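## Task

Find the plate whose ID is M09 and put it in nest OUT so that its well A1 sits at the corner of OUT labelled A1. The two remaining plates have to finish in the nests they began in, facing either direction. All three plates must lie level and within their nest's locators, resting there on their own without the robot holding them. Finally open the gripper and withdraw the arm.

## Robot and tools

ROBOT. There are two six-joint arms, left_arm and right_arm, and each carries a two-finger gripper. In the shared scene frame the origin lies on the table top midway between the arms. +x points out across the table, +z points up, and left_arm is on the +y side. The names left and right do not refer to sides of any image. Base of left_arm: (+0.047, +0.292, 0) m, yawed about +5 degrees. Base of right_arm: (+0.004, -0.429, 0) m, yawed about +6 degrees. The fingers project sideways from the wrist flange. They are level when the flange points straight down, and wrist roll turns them. In the gripper's own frame the fingers point along +x and close along y. The reported hand point sits between the finger pads, roughly 2 cm behind the tips, and it grows less accurate at long reach.

WORKSPACE. Nests OUT and RG are between the arms. RG is raised and exists so a plate can be set down and regripped. N1, N2, N3 and RD form an arc in front of the arms, in that clockwise order seen from above. A fixed scanner next to RD reads the ID of a plate that lies flat in RD with well A1 at RD's A1 corner and nothing blocking the view. A plate placed the wrong way round gives no_read. On every labelled item, well A1 is at the labelled short end, in the corner far from the labelled long side. Any plate may start reversed. Occasionally something briefly pulls on a held part or shoves a loose one.

execute_actions(actions). actions is a list holding one action, or an empty list to just get the current state and images. An action has up to three keys.
- rows: up to 15 rows. Each row is one control step of 1/30 s and holds 14 numbers, all in [-1, 1]: first left_arm's six joints and then its gripper opening, then the same seven for right_arm. Both arms are always included.
- Joint numbers are offsets, scaled so that 1.0 equals 2.036 rad. They are measured from the arm's joint angles at the start of that action (the last angles reported), not from the previous row. Column order is waist, shoulder, elbow, forearm roll, wrist pitch, wrist roll. Allowed angles in rad: waist -6.283 to 6.283, shoulder -2.059 to 2.094, elbow -3.927 to 0.192, forearm roll -6.283 to 6.283, wrist pitch -1.693 to 3.142, wrist roll -6.283 to 6.283. A target more than 0.010 rad outside these ranges causes the call to be refused. Targets just past a true end are clipped, and the result then reports "joint sent to its limit".
- Gripper opening is absolute rather than an offset: +1 means fully open (0.150 m between pads), -1 means closed (pads still 0.071 m apart). Closing fully takes at least about 0.4 s.
- steps: integer from 1 to 450, at least the number of rows, default 15. Once the rows run out each arm keeps heading for the last row's target, so long moves need more steps.
- until: stops the action early once every listed condition holds; the arms are not halted. Only the scanner can be named, with field code (an ID string such as "m09" or "no_read") or reads (a count). Write either a bare value or [comparison, value]; comparisons are "=", "!=", "<", "<=", ">", ">=", and numbers must use one. Example: {"steps": 150, "until": {"scanner": {"code": "c56"}}}. Any invalid name or value gets the entire call refused.

MOTION LIMITS. Joint targets change at most 3.14 rad/s, accelerating over about 0.16 s, and all joints of one arm finish together. Each step a target is held within 0.623 rad of the measured angle, and targets that would put the hand more than 70 mm from where it is are scaled back. Big moves therefore need several calls; an interrupted move does not finish by itself. A clearance check can alter targets, shown as "joint command not followed", and that arm then drops its target and stops. If an arm is pushed far from its target, both arms drop their targets.

GRIPPING. grip_measured gives the finger opening on the commanded scale; Joint positions gives it in metres. Readings can be off by about 1 mm. To keep hold of something, command at least about 0.04 less than grip_measured. Each pad pushes with about 20 N, more if closed quickly.

zoom_image(camera, region). camera is cam_high, cam_low, cam_left_wrist or cam_right_wrist. region is [x0, y0, x1, y1] in pixels of that camera's latest image, origin at top left, at most 504 by 504. Image sizes: cam_high and cam_low 504x504, wrist cameras 616x616 fisheye. Images come back in that order.

read_manual(section). Only "licences" exists; it returns licence text and moves nothing.

finished_scene(scene). Pass the current scene's number once the goal holds with the plates released and the arm clear. This is irreversible; the result tells whether the goal was met and gives the next task.

RESULT LINES. The state line gives each gripper's end_effector_position (m), end_effector_quat_wxyz and linear and angular velocities, all in the scene frame. Joint positions and Joint velocities list six joints per arm (rad, rad/s), then the pad gap (m, m/s). Joint torques are the drives' total output, offset and noisy. Scanner fields code and reads show the current ID and how many times a read has started. Warnings include MOTOR HOT (from 65 °C), OVER-TEMPERATURE FAULT (brakes set at 80 °C until cooled) and torque faults.

AVOID. Dropping plates or knocking anything off the table. Arms striking or pressing on each other. Hard pushes or slams. Contact torques reaching the load limits (N m: waist 46, shoulder 46, elbow 27.6, forearm roll 27.6, wrist pitch 18.4, wrist roll 18.4, including the held object's weight); reaching one stops that arm, backs off the joint, and holds it for 10 s. Holding loads for long, which heats motors. Between calls the robot keeps following your last command.

Each tool is called after "Request:" as name(argument=value, ...), one argument or row to a line, values as JSON.

## Session

Request:
execute_actions(
  actions=[],
)

Scene clock: 0.00 s.
left_arm: end_effector_position=(+0.6238, +0.1991, +0.1447) grip_measured=+1.00 end_effector_quat_wxyz=(+0.069, -0.205, -0.187, +0.958) end_effector_velocity=(+0.000, -0.001, +0.000) end_effector_angular_velocity=(-0.000, -0.002, -0.001) | right_arm: end_effector_position=(+0.4044, -0.2619, +0.1383) grip_measured=+1.00 end_effector_quat_wxyz=(+0.905, +0.313, +0.200, +0.206) end_effector_velocity=(+0.000, -0.000, +0.000) end_effector_angular_velocity=(-0.000, -0.000, -0.001)
Joint positions: left_arm=[-0.301  0.941 -2.054  0.595  0.828  2.722  0.15 ] | right_arm=[-0.007 -0.1   -0.532  0.598  1.239 -0.724  0.15 ]
Joint velocities: left_arm=[-0.001 -0.    -0.001  0.001 -0.    -0.     0.   ] | right_arm=[-0.001 -0.    -0.    -0.    -0.     0.     0.   ]
Joint torques (N m, as the arm reports them, + toward a larger angle): no reading
Motor temperatures (°C, as the motors report them): left_arm=[25 23 25 24 28 27] | right_arm=[23 21 24 25 26 30]
scanner: code=no_read reads=0

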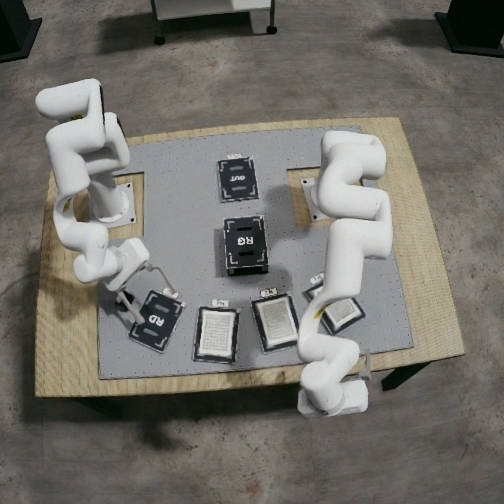

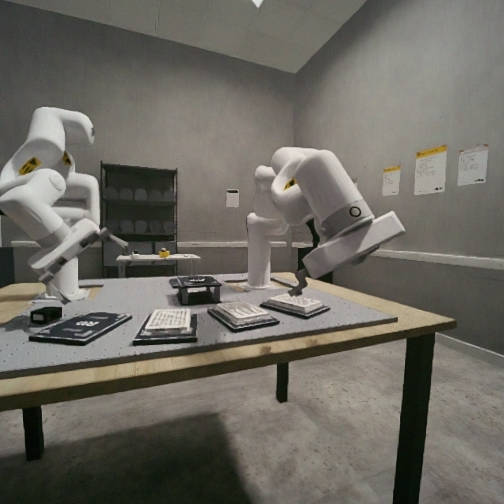

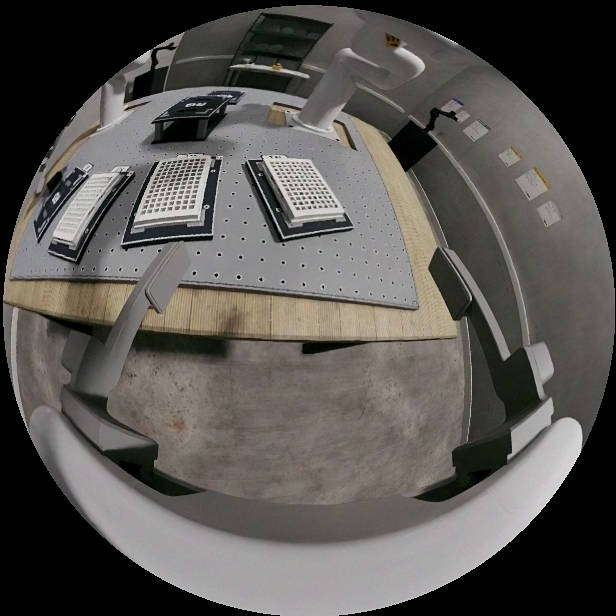

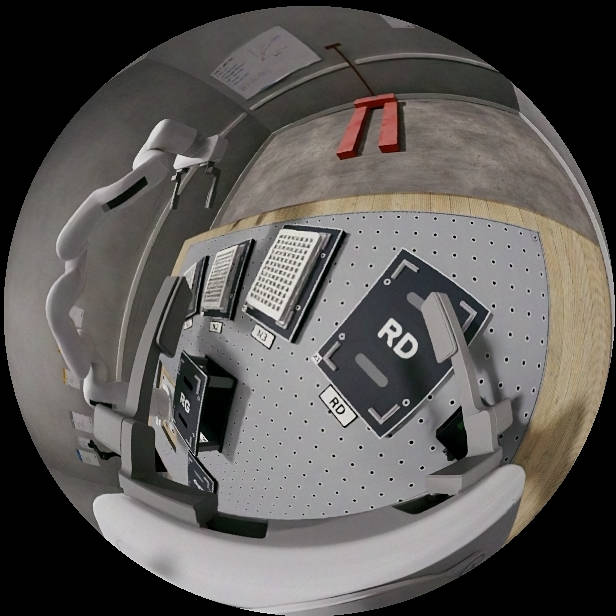

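Request:
zoom_image(
  camera="cam_high",
  region=[90, 260, 390, 390],
)

Request:
zoom_image(
  camera="cam_high",
  region=[160, 130, 330, 300],
)

Request:
zoom_image(
  camera="cam_low",
  region=[10, 260, 340, 360],
)

Request:
zoom_image(
  camera="cam_left_wrist",
  region=[20, 130, 370, 270],
)

Region (90, 260, 390, 390) of cam_high's 504x504 image, scaled by 1.680, with more detail than that image has; it fills the top 218 rows of this view, and the rest is white.

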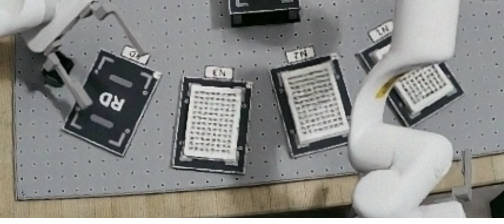

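Region (160, 130, 330, 300) of cam_high's 504x504 image, scaled by 2.965, with more detail than that image has.

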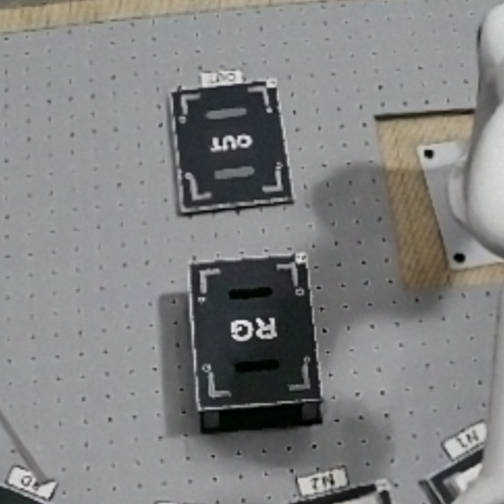

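Region (10, 260, 340, 360) of cam_low's 504x504 image, scaled by 1.527, with more detail than that image has; it fills the top 153 rows of this view, and the rest is white.

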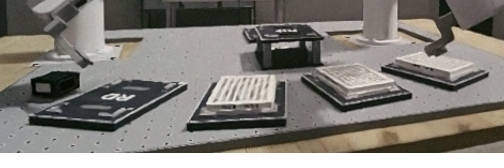

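Region (20, 130, 370, 270) of cam_left_wrist's 616x616 image, scaled by 1.440, with more detail than that image has; it fills the top 202 rows of this view, and the rest is white.

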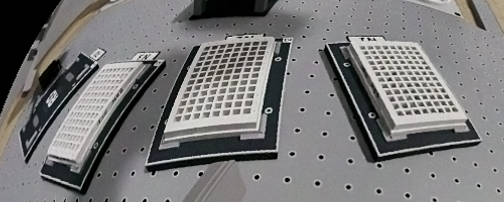

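Request:
execute_actions(
  actions=[
    {"rows":[[0.59,-0.61,0.714,-0.292,0.035,-0.846,1,-0.439,-0.098,-0.033,-0.294,-0.167,0.356,1]],"steps":50},
  ],
)

Request:
zoom_image(
  camera="cam_high",
  region=[100, 260, 260, 390],
)

Request:
zoom_image(
  camera="cam_high",
  region=[230, 255, 390, 385],
)

Scene clock: 4.30 s.
left_arm: end_effector_position=(+0.3967, +0.5882, +0.2580) grip_measured=+1.00 end_effector_quat_wxyz=(+1.000, +0.003, -0.001, -0.015) end_effector_velocity=(-0.018, +0.015, -0.008) end_effector_angular_velocity=(-0.020, +0.001, +0.144) | right_arm: end_effector_position=(+0.3627, -0.7874, +0.2539) grip_measured=+1.00 end_effector_quat_wxyz=(+0.924, +0.002, +0.002, -0.382) end_effector_velocity=(-0.017, -0.020, +0.008) end_effector_angular_velocity=(-0.032, -0.002, -0.062)
Joint positions: left_arm=[ 0.895 -0.297 -0.607  0.002  0.899  1.01   0.15 ] | right_arm=[-0.896 -0.299 -0.598  0.003  0.901 -0.003  0.15 ]
Joint velocities: left_arm=[ 0.035 -0.035  0.053 -0.013  0.    -0.102  0.   ] | right_arm=[-0.042 -0.008 -0.    -0.027 -0.016  0.036  0.   ]
Joint torques (N m, as the arm reports them, + toward a larger angle): left_arm=[ 0.56 -9.84 -9.27  0.43 -2.57 -0.57] | right_arm=[  1.58 -16.76 -19.37  -0.58  -1.87  -0.02]
Motor temperatures (°C, as the motors report them): left_arm=[25 23 26 24 28 27] | right_arm=[23 21 26 25 26 30]
scanner: code=no_read reads=0

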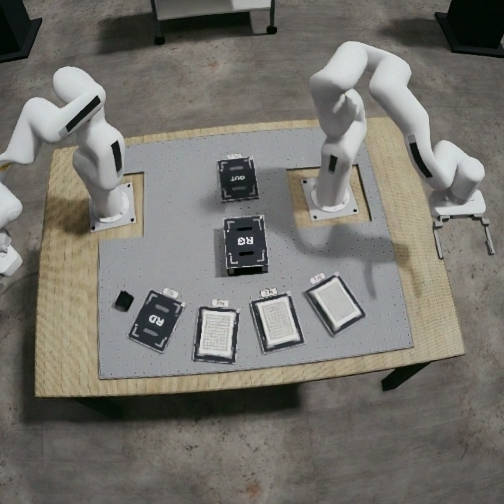

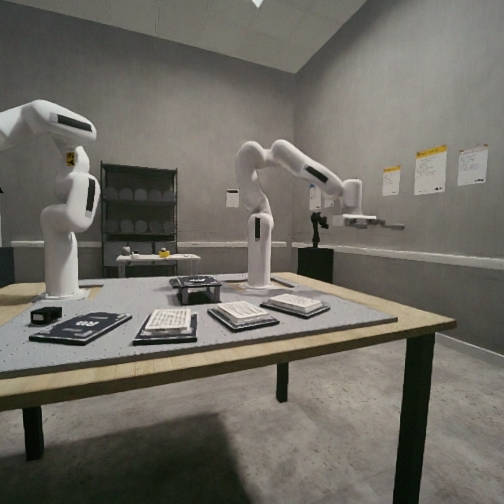

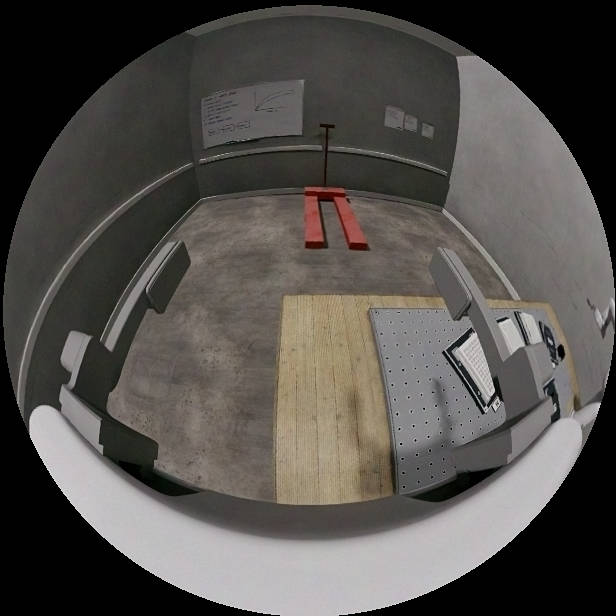

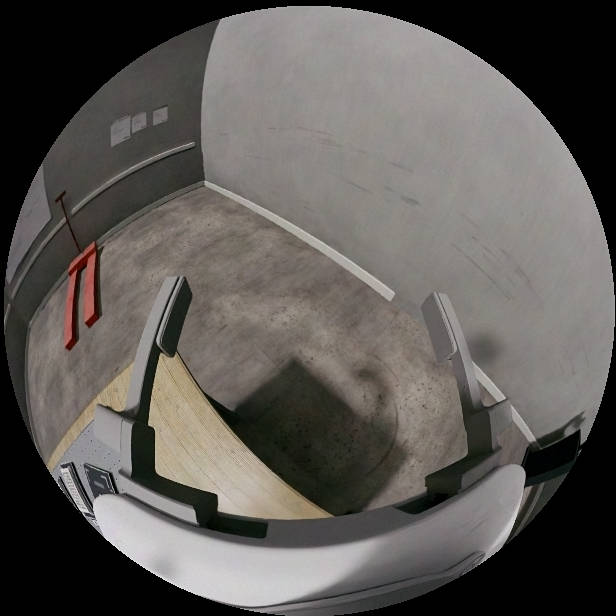

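Region (100, 260, 260, 390) of cam_high's 504x504 image, scaled by 3.150, with more detail than that image has; it fills the top 410 rows of this view, and the rest is white.

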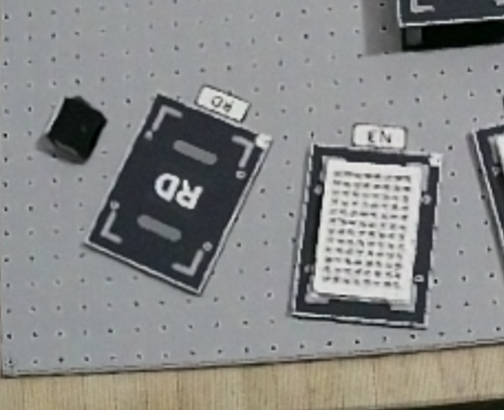

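Region (230, 255, 390, 385) of cam_high's 504x504 image, scaled by 3.150, with more detail than that image has; it fills the top 410 rows of this view, and the rest is white.

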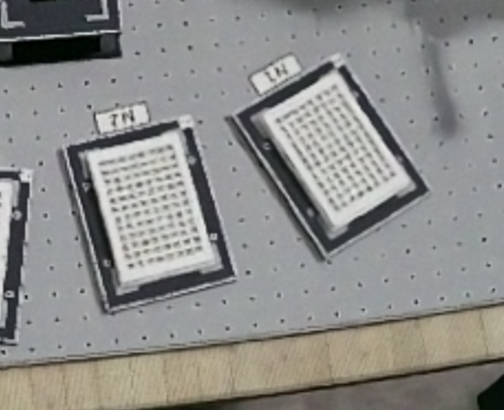

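Request:
execute_actions(
  actions=[
    {"rows":[[-0.4742,0.3989,-0.2632,0,-0.1333,0.8541,1,0.473,0.544,-0.611,0,0.066,-1,1]],"steps":52},
  ],
)

Scene clock: 8.63 s.
left_arm: end_effector_position=(+0.4379, +0.2413, +0.1106) grip_measured=+1.00 end_effector_quat_wxyz=(-0.207, -0.001, -0.000, +0.978) end_effector_velocity=(-0.005, +0.005, -0.005) end_effector_angular_velocity=(+0.001, +0.005, -0.099) | right_arm: end_effector_position=(+0.6682, -0.2740, +0.1916) grip_measured=+1.00 end_effector_quat_wxyz=(+0.830, +0.010, +0.014, +0.557) end_effector_velocity=(-0.118, +0.334, -0.044) end_effector_angular_velocity=(+0.047, -0.079, +1.721)
Joint positions: left_arm=[-0.067  0.513 -1.143  0.002  0.628  2.741  0.15 ] | right_arm=[-0.081  0.62  -1.604  0.002  1.017 -1.155  0.15 ]
Joint velocities: left_arm=[-0.016  0.014 -0.006  0.001 -0.004  0.082  0.   ] | right_arm=[ 0.383  0.486 -0.611 -0.     0.047 -1.339  0.   ]
Joint torques (N m, as the arm reports them, + toward a larger angle): left_arm=[  0.91 -21.24  -7.57   0.4   -2.03  -0.86] | right_arm=[ -0.32 -38.06 -18.76  -0.27  -1.59  -0.45]
Motor temperatures (°C, as the motors report them): left_arm=[25 24 28 24 28 27] | right_arm=[23 22 28 25 26 30]
scanner: code=no_read reads=0

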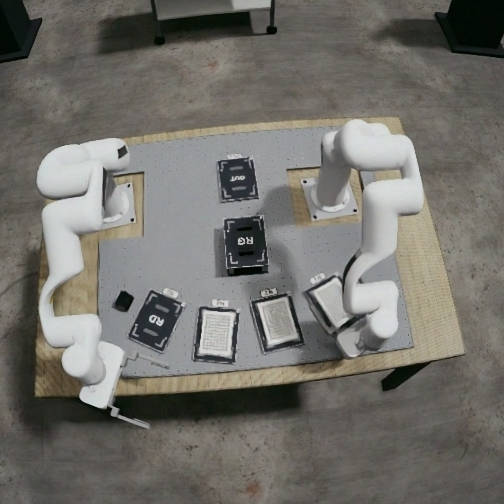

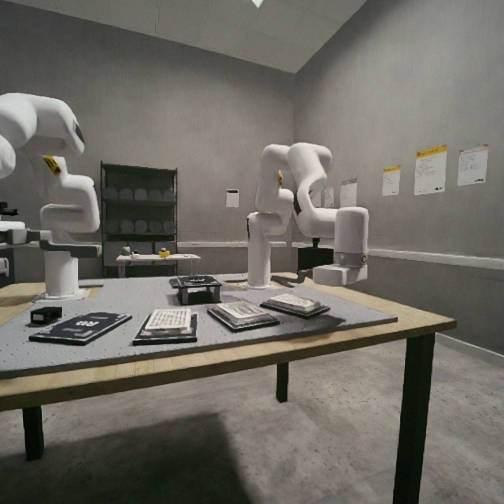

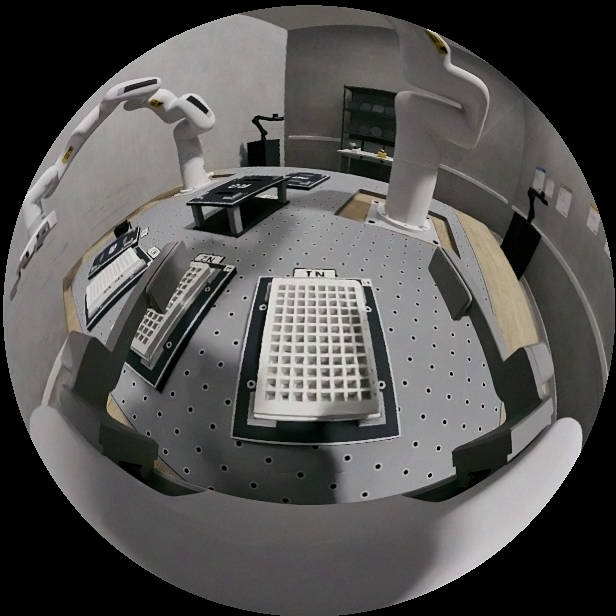

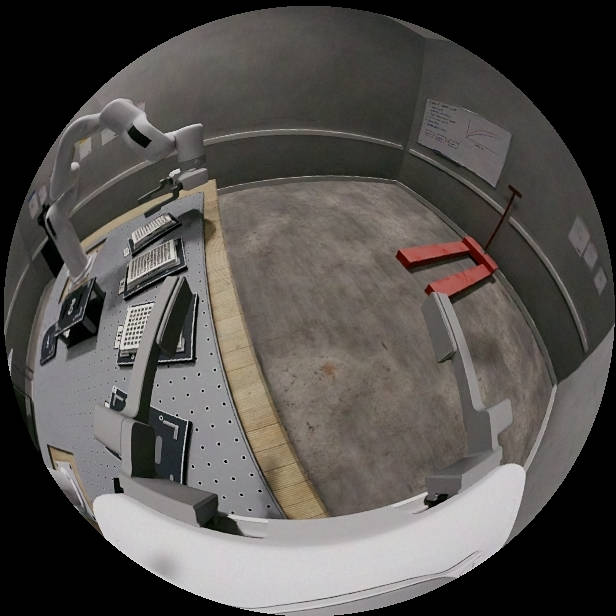

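Request:
execute_actions(
  actions=[
    {"rows":[[0,0,0,0,0,0,1,0.189,0.2262,-0.2673,0,0.0249,-0.6793,1]],"steps":45},
  ],
)

Request:
zoom_image(
  camera="cam_left_wrist",
  region=[60, 230, 420, 460],
)

Scene clock: 10.43 s.
left_arm: end_effector_position=(+0.4379, +0.2413, +0.1106) grip_measured=+1.00 end_effector_quat_wxyz=(-0.207, -0.001, -0.000, +0.978) end_effector_velocity=(-0.000, +0.000, -0.000) end_effector_angular_velocity=(-0.000, +0.001, +0.001) | right_arm: end_effector_position=(+0.4898, -0.1235, +0.1102) grip_measured=+1.00 end_effector_quat_wxyz=(+0.096, +0.001, -0.001, +0.995) end_effector_velocity=(-0.001, +0.001, -0.000) end_effector_angular_velocity=(-0.001, +0.000, +0.004)
Joint positions: left_arm=[-0.067  0.513 -1.143  0.002  0.628  2.741  0.15 ] | right_arm=[ 0.303  1.081 -2.148  0.002  1.068 -2.537  0.15 ]
Joint velocities: left_arm=[ 0.001  0.     0.    -0.     0.    -0.     0.   ] | right_arm=[ 0.002  0.     0.    -0.     0.    -0.002  0.   ]
Joint torques (N m, as the arm reports them, + toward a larger angle): left_arm=[  0.65 -20.92  -7.48   0.51  -1.93  -0.58] | right_arm=[ -0.4  -44.3  -19.81  -0.89  -1.39   0.  ]
Motor temperatures (°C, as the motors report them): left_arm=[25 24 28 24 28 27] | right_arm=[23 22 29 25 26 30]
scanner: code=no_read reads=0

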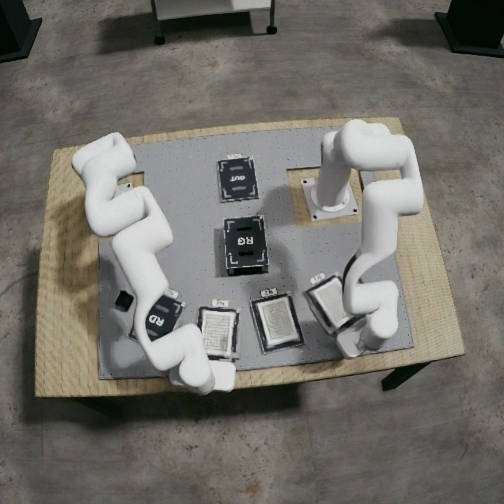

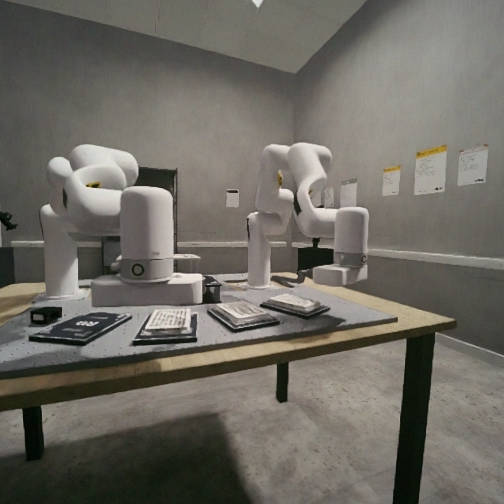

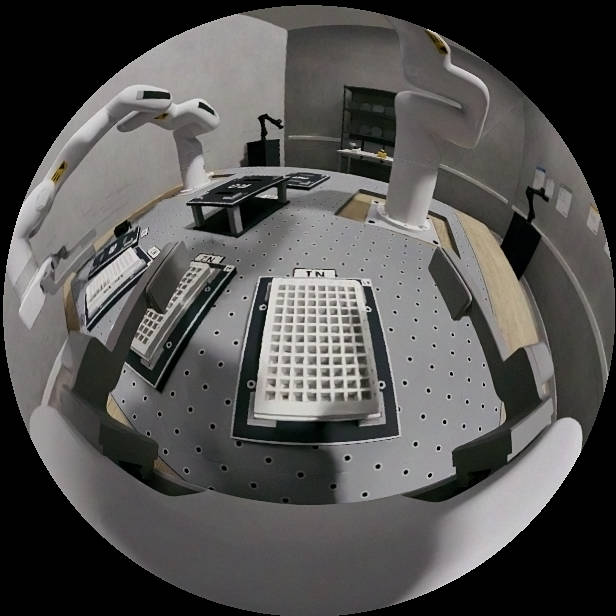

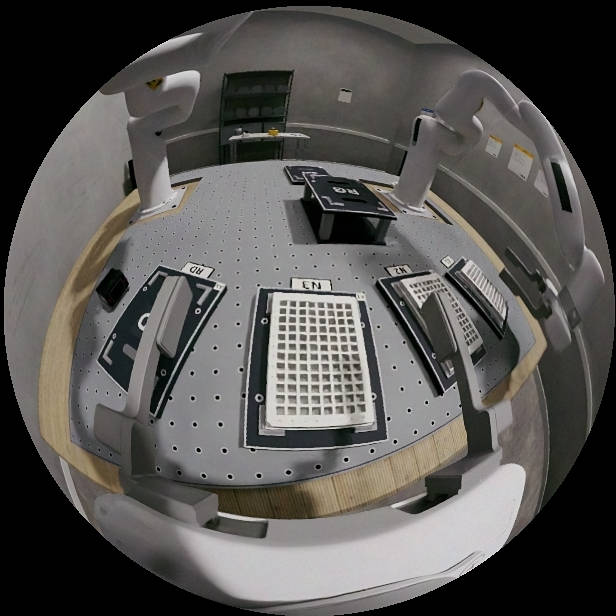

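Region (60, 230, 420, 460) of cam_left_wrist's 616x616 image, scaled by 1.400, with more detail than that image has; it fills the top 322 rows of this view, and the rest is white.

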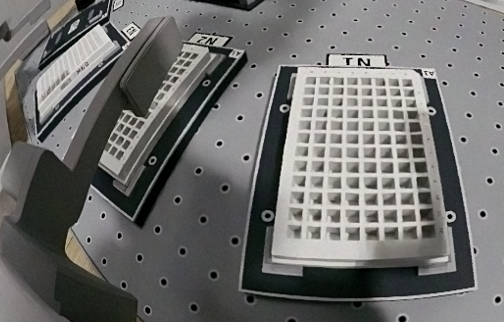

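There's printed text on N3's side.

Request:
zoom_image(
  camera="cam_left_wrist",
  region=[75, 240, 175, 330],
)

Request:
zoom_image(
  camera="cam_right_wrist",
  region=[370, 240, 530, 400],
)

Request:
zoom_image(
  camera="cam_right_wrist",
  region=[230, 270, 410, 460],
)

Request:
zoom_image(
  camera="cam_low",
  region=[130, 285, 340, 355],
)

Region (75, 240, 175, 330) of cam_left_wrist's 616x616 image, scaled by 5.040, with more detail than that image has; it fills the top 454 rows of this view, and the rest is white.

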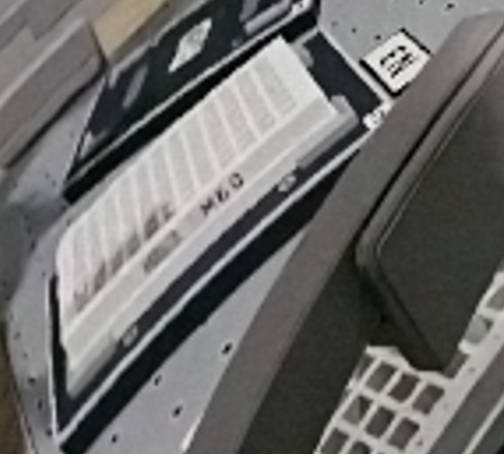

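Region (370, 240, 530, 400) of cam_right_wrist's 616x616 image, scaled by 3.150, with more detail than that image has.

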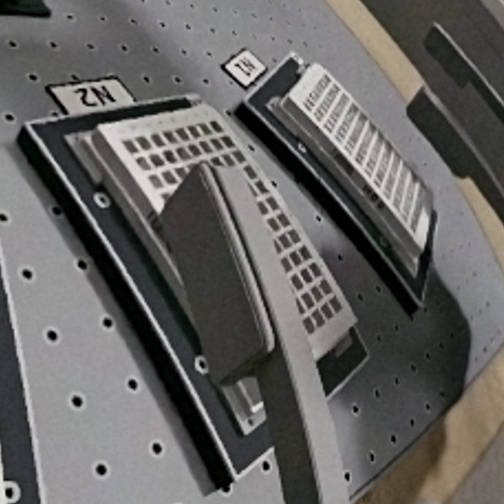

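Region (230, 270, 410, 460) of cam_right_wrist's 616x616 image, scaled by 2.653, with more detail than that image has; it fills the left 477 columns of this view, and the rest is white.

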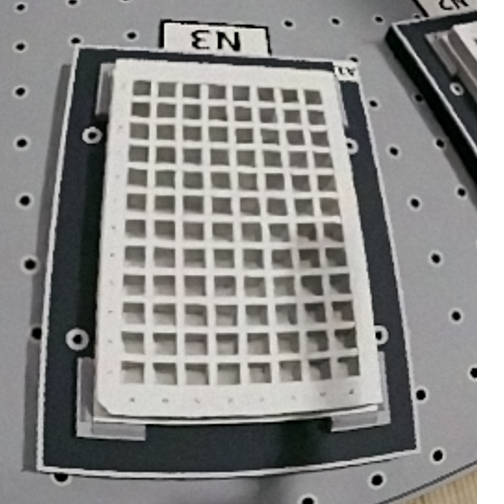

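Region (130, 285, 340, 355) of cam_low's 504x504 image, scaled by 2.400, with more detail than that image has.

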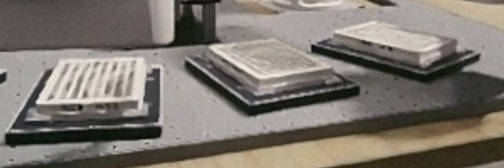

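Request:
execute_actions(
  actions=[
    {"rows":[[0,0,0,0,0,0,-1,0,0,0,0,0,0,-1]],"steps":14},
  ],
)

Request:
zoom_image(
  camera="cam_right_wrist",
  region=[400, 250, 520, 390],
)

Request:
zoom_image(
  camera="cam_left_wrist",
  region=[110, 250, 250, 400],
)

Scene clock: 11.40 s.
left_arm: end_effector_position=(+0.4379, +0.2413, +0.1106) grip_measured=-0.99 end_effector_quat_wxyz=(-0.207, -0.001, -0.000, +0.978) end_effector_velocity=(-0.000, +0.001, -0.001) end_effector_angular_velocity=(+0.001, +0.002, +0.002) | right_arm: end_effector_position=(+0.4898, -0.1235, +0.1102) grip_measured=-0.99 end_effector_quat_wxyz=(+0.096, +0.001, -0.001, +0.995) end_effector_velocity=(+0.000, -0.001, -0.000) end_effector_angular_velocity=(-0.001, -0.001, +0.000)
Joint positions: left_arm=[-0.067  0.513 -1.143  0.002  0.628  2.741  0.071] | right_arm=[ 0.303  1.081 -2.148  0.002  1.068 -2.537  0.072]
Joint velocities: left_arm=[ 0.002  0.001  0.     0.002  0.    -0.002 -0.   ] | right_arm=[-0.001  0.    -0.001 -0.001 -0.001 -0.    -0.   ]
Joint torques (N m, as the arm reports them, + toward a larger angle): left_arm=[  1.03 -20.87  -7.67   0.49  -2.07  -0.69] | right_arm=[ -0.46 -43.68 -19.31  -0.56  -1.68   0.12]
Motor temperatures (°C, as the motors report them): left_arm=[25 24 28 24 28 27] | right_arm=[23 22 29 25 26 30]
scanner: code=no_read reads=0

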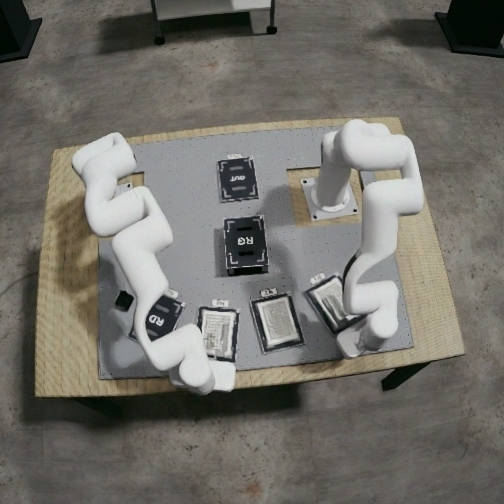

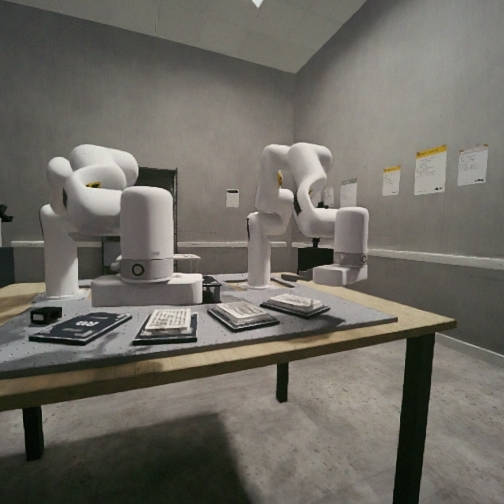

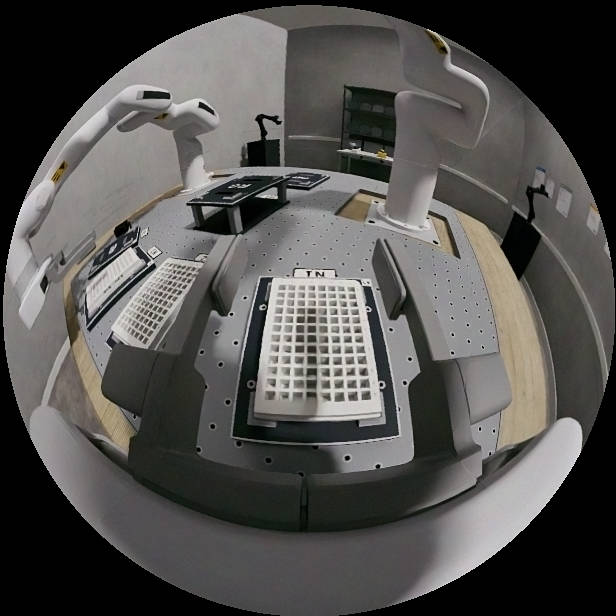

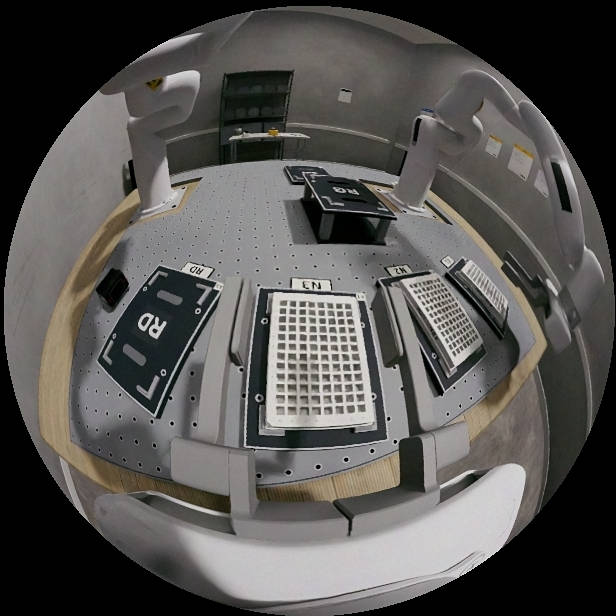

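Region (400, 250, 520, 390) of cam_right_wrist's 616x616 image, scaled by 3.600, with more detail than that image has; it fills the left 432 columns of this view, and the rest is white.

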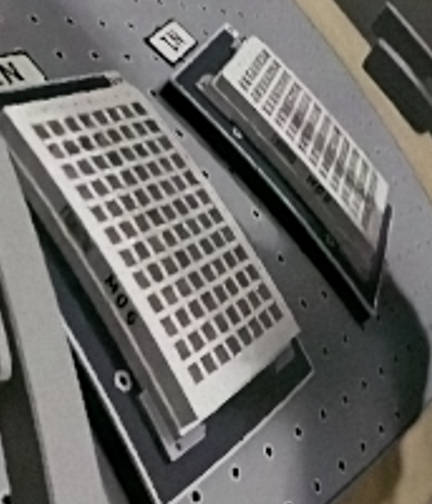

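Region (110, 250, 250, 400) of cam_left_wrist's 616x616 image, scaled by 3.360, with more detail than that image has; it fills the left 470 columns of this view, and the rest is white.

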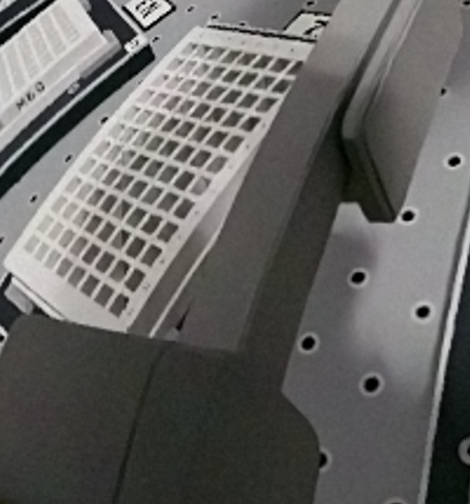

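Request:
zoom_image(
  camera="cam_right_wrist",
  region=[415, 285, 505, 350],
)

Region (415, 285, 505, 350) of cam_right_wrist's 616x616 image, scaled by 5.600, with more detail than that image has.

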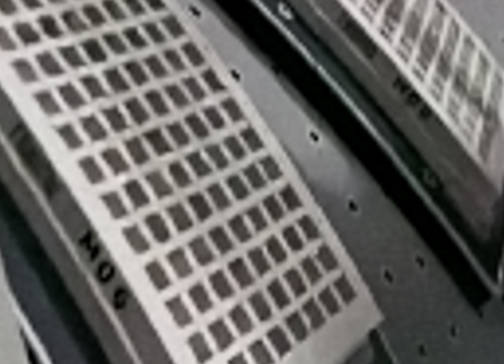

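Request:
execute_actions(
  actions=[
    {"rows":[[-0.209,-0.3215,0.395,0,-0.0727,1,0,-0.296,-0.678,0.76,0,-0.083,0,0]],"steps":30},
  ],
)

Scene clock: 13.37 s.
left_arm: end_effector_position=(+0.3716, +0.3121, +0.1422) grip_measured=+0.00 end_effector_quat_wxyz=(+0.779, -0.000, -0.001, +0.627) end_effector_velocity=(+0.292, -0.069, -0.003) end_effector_angular_velocity=(+0.005, +0.005, -2.129) | right_arm: end_effector_position=(+0.4268, -0.3739, +0.2878) grip_measured=+0.00 end_effector_quat_wxyz=(+0.331, -0.065, -0.019, +0.941) end_effector_velocity=(-0.320, -0.102, +0.122) end_effector_angular_velocity=(-0.005, -0.054, -0.297)
Joint positions: left_arm=[-0.489 -0.135 -0.347  0.002  0.481  4.523  0.111] | right_arm=[-0.181  0.19  -1.258  0.002  0.932 -2.537  0.111]
Joint velocities: left_arm=[-0.023 -0.035  0.049 -0.    -0.009  2.105 -0.   ] | right_arm=[-0.298 -1.271  1.304 -0.001 -0.088 -0.001  0.   ]
Joint torques (N m, as the arm reports them, + toward a larger angle): left_arm=[ 0.79 -9.52 -6.87  0.77 -2.29 -1.09] | right_arm=[  1.74 -24.92 -17.27  -0.19  -1.54   0.2 ]
Motor temperatures (°C, as the motors report them): left_arm=[25 24 28 24 28 27] | right_arm=[23 23 30 25 26 30]
scanner: code=no_read reads=0

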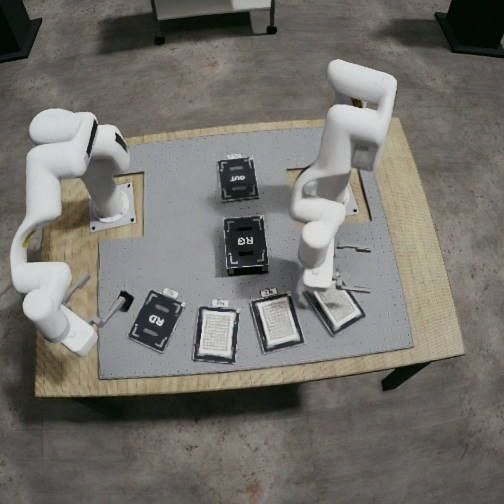

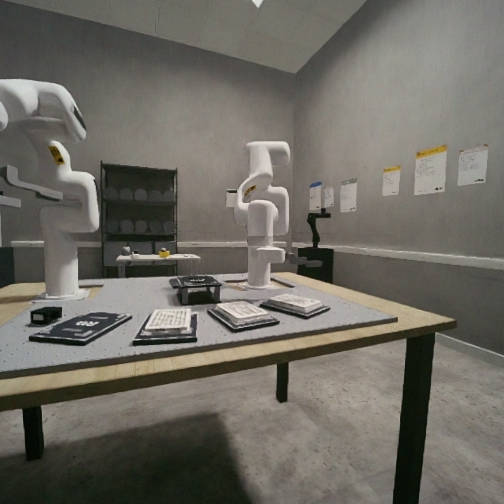

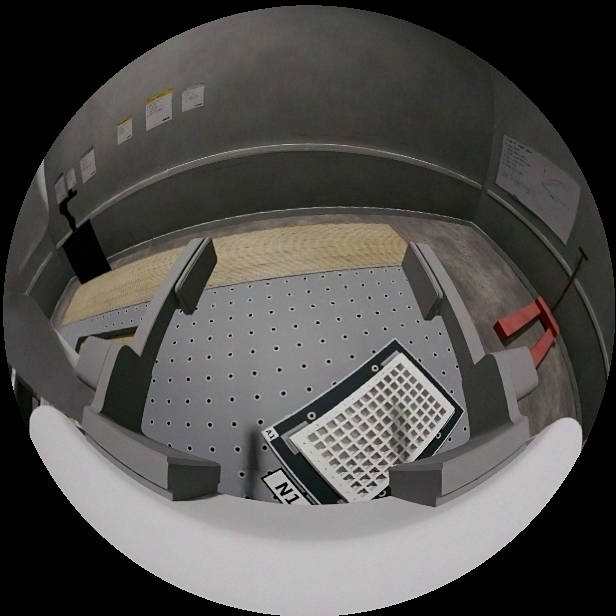

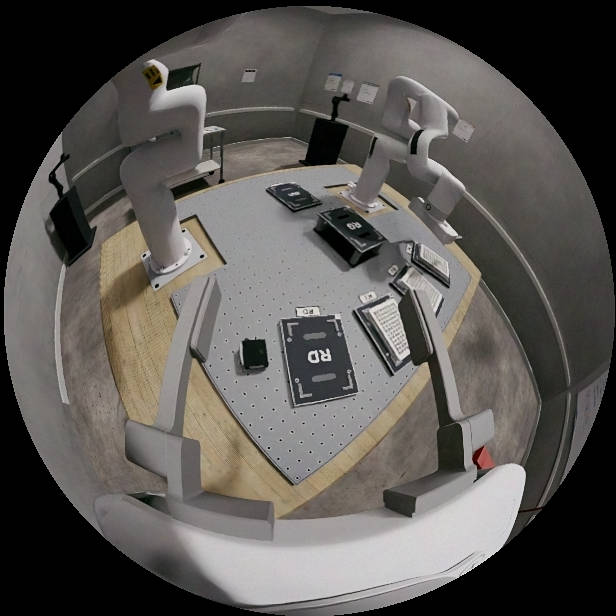

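Request:
execute_actions(
  actions=[
    {"rows":[[-0.0603,-0.0932,0.1146,-0.001,-0.0209,0.4047,0,-0.05,-0.142,0.225,0,-0.016,0,0]],"steps":24},
  ],
)

Scene clock: 14.37 s.
left_arm: end_effector_position=(+0.4009, +0.2251, +0.1301) grip_measured=+0.00 end_effector_quat_wxyz=(+0.979, -0.000, -0.000, +0.204) end_effector_velocity=(-0.002, -0.002, -0.002) end_effector_angular_velocity=(+0.002, +0.003, -0.018) | right_arm: end_effector_position=(+0.3095, -0.3960, +0.2566) grip_measured=+0.00 end_effector_quat_wxyz=(+0.380, +0.001, -0.001, +0.925) end_effector_velocity=(-0.001, -0.000, -0.001) end_effector_angular_velocity=(+0.001, +0.003, -0.003)
Joint positions: left_arm=[-0.611 -0.324 -0.115 -0.     0.438  5.346  0.11 ] | right_arm=[-0.282 -0.099 -0.8    0.002  0.9   -2.537  0.111]
Joint velocities: left_arm=[-0.004 -0.004  0.008  0.    -0.     0.014 -0.   ] | right_arm=[-0.002 -0.002  0.005  0.    -0.     0.001  0.   ]
Joint torques (N m, as the arm reports them, + toward a larger angle): left_arm=[ 0.58 -6.43 -6.62  0.67 -2.58 -0.68] | right_arm=[ -0.44 -21.36 -18.57  -0.75  -1.77  -0.1 ]
Motor temperatures (°C, as the motors report them): left_arm=[25 24 28 24 28 27] | right_arm=[23 23 31 25 26 30]
scanner: code=no_read reads=0

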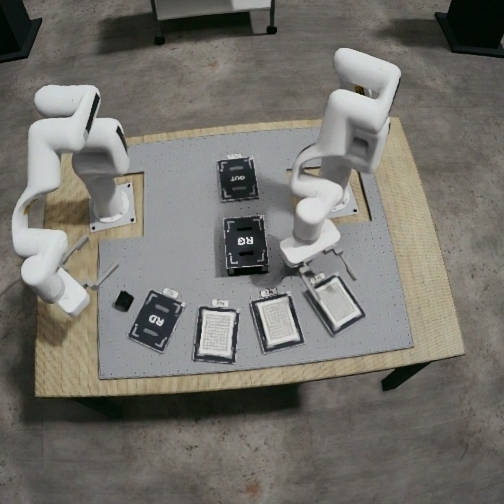

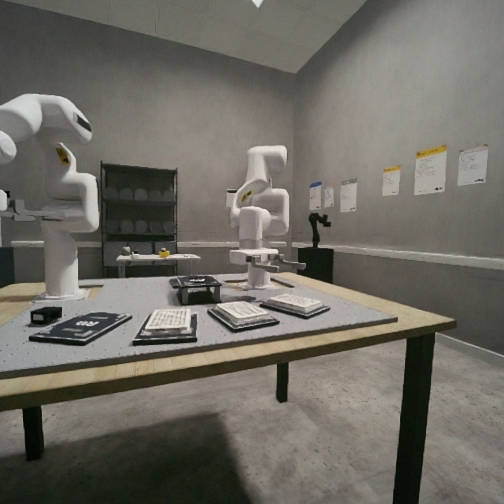

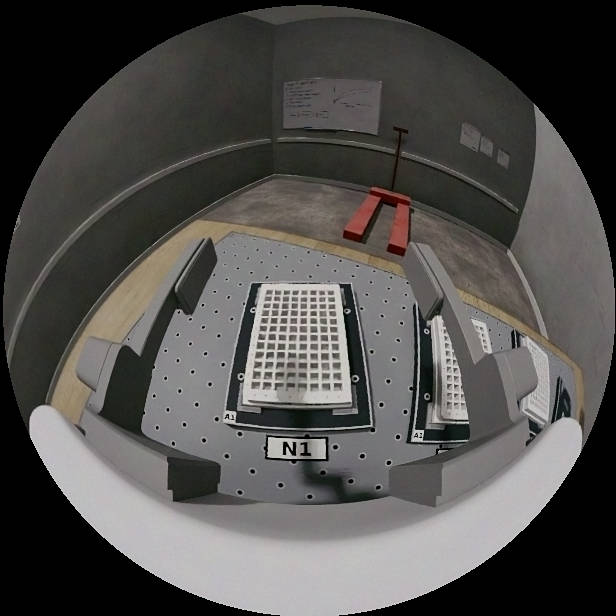

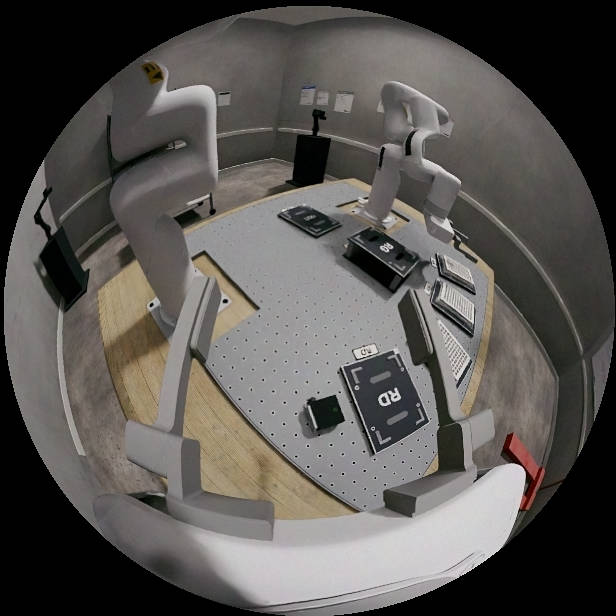

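Request:
execute_actions(
  actions=[
    {"rows":[[0.0085,0.1865,-0.0036,0,-0.1824,0.0096,0,0,0,0,0,0,0,0]],"steps":20},
  ],
)

Request:
zoom_image(
  camera="cam_low",
  region=[200, 240, 340, 330],
)

Scene clock: 15.37 s.
left_arm: end_effector_position=(+0.3977, +0.2316, +0.0656) grip_measured=+0.00 end_effector_quat_wxyz=(+0.979, -0.000, -0.000, +0.203) end_effector_velocity=(-0.001, +0.001, -0.004) end_effector_angular_velocity=(+0.001, +0.002, -0.001) | right_arm: end_effector_position=(+0.3095, -0.3960, +0.2566) grip_measured=+0.00 end_effector_quat_wxyz=(+0.380, +0.001, -0.001, +0.925) end_effector_velocity=(+0.000, -0.000, +0.000) end_effector_angular_velocity=(+0.000, -0.001, -0.001)
Joint positions: left_arm=[-0.594  0.053 -0.122 -0.     0.069  5.365  0.11 ] | right_arm=[-0.282 -0.099 -0.8    0.002  0.9   -2.537  0.11 ]
Joint velocities: left_arm=[ 0.001  0.021  0.     0.001 -0.019  0.001  0.   ] | right_arm=[-0.001 -0.     0.     0.001 -0.     0.    -0.   ]
Joint torques (N m, as the arm reports them, + toward a larger angle): left_arm=[ 0.67 -8.99 -3.43  0.66 -2.56 -0.65] | right_arm=[  0.33 -20.94 -18.37  -0.29  -1.71  -0.01]
Motor temperatures (°C, as the motors report them): left_arm=[25 24 28 24 28 27] | right_arm=[23 23 31 25 26 30]
scanner: code=no_read reads=0

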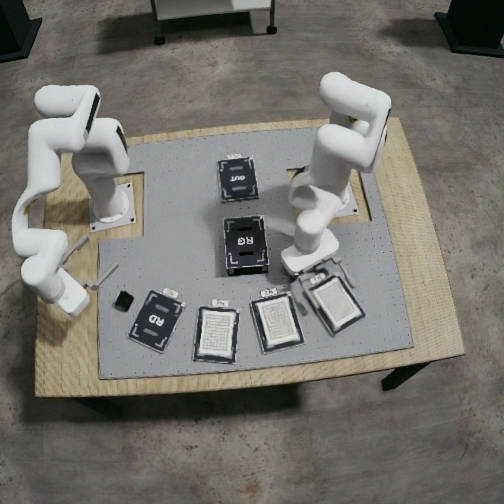

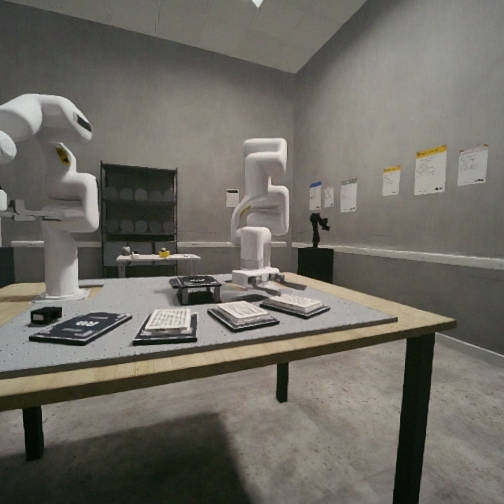

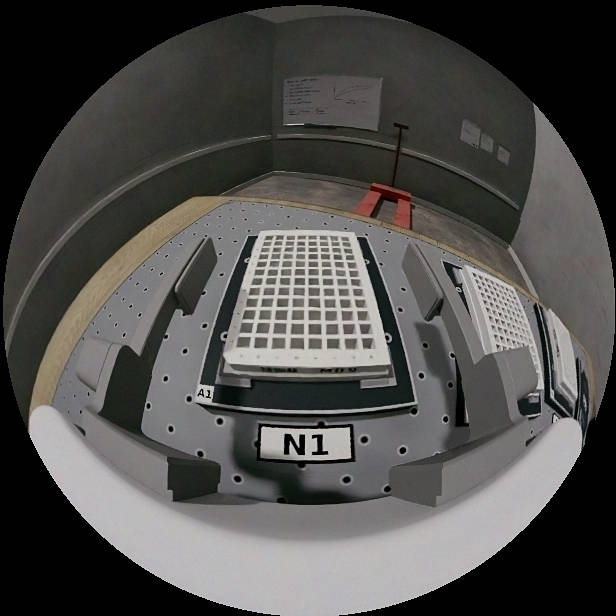

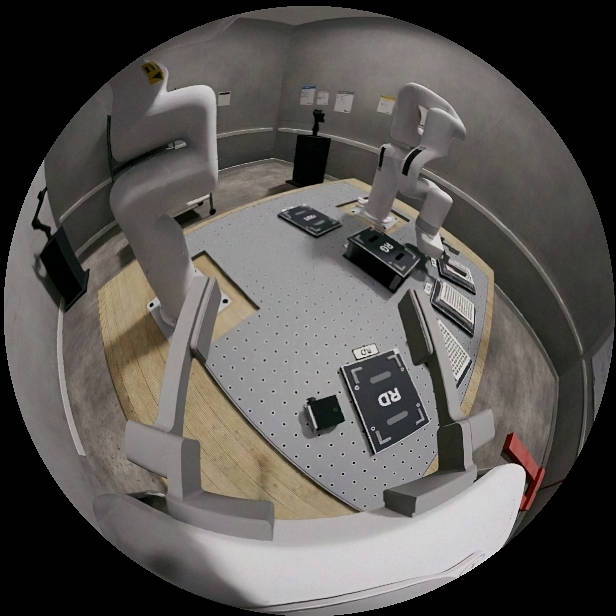

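Region (200, 240, 340, 330) of cam_low's 504x504 image, scaled by 3.600, with more detail than that image has; it fills the top 324 rows of this view, and the rest is white.

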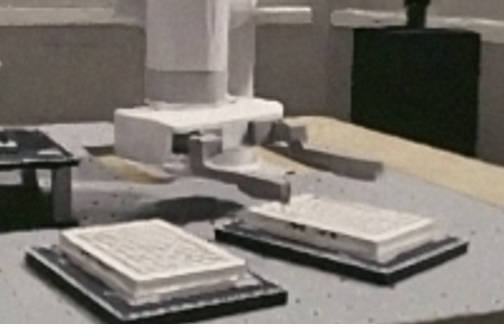

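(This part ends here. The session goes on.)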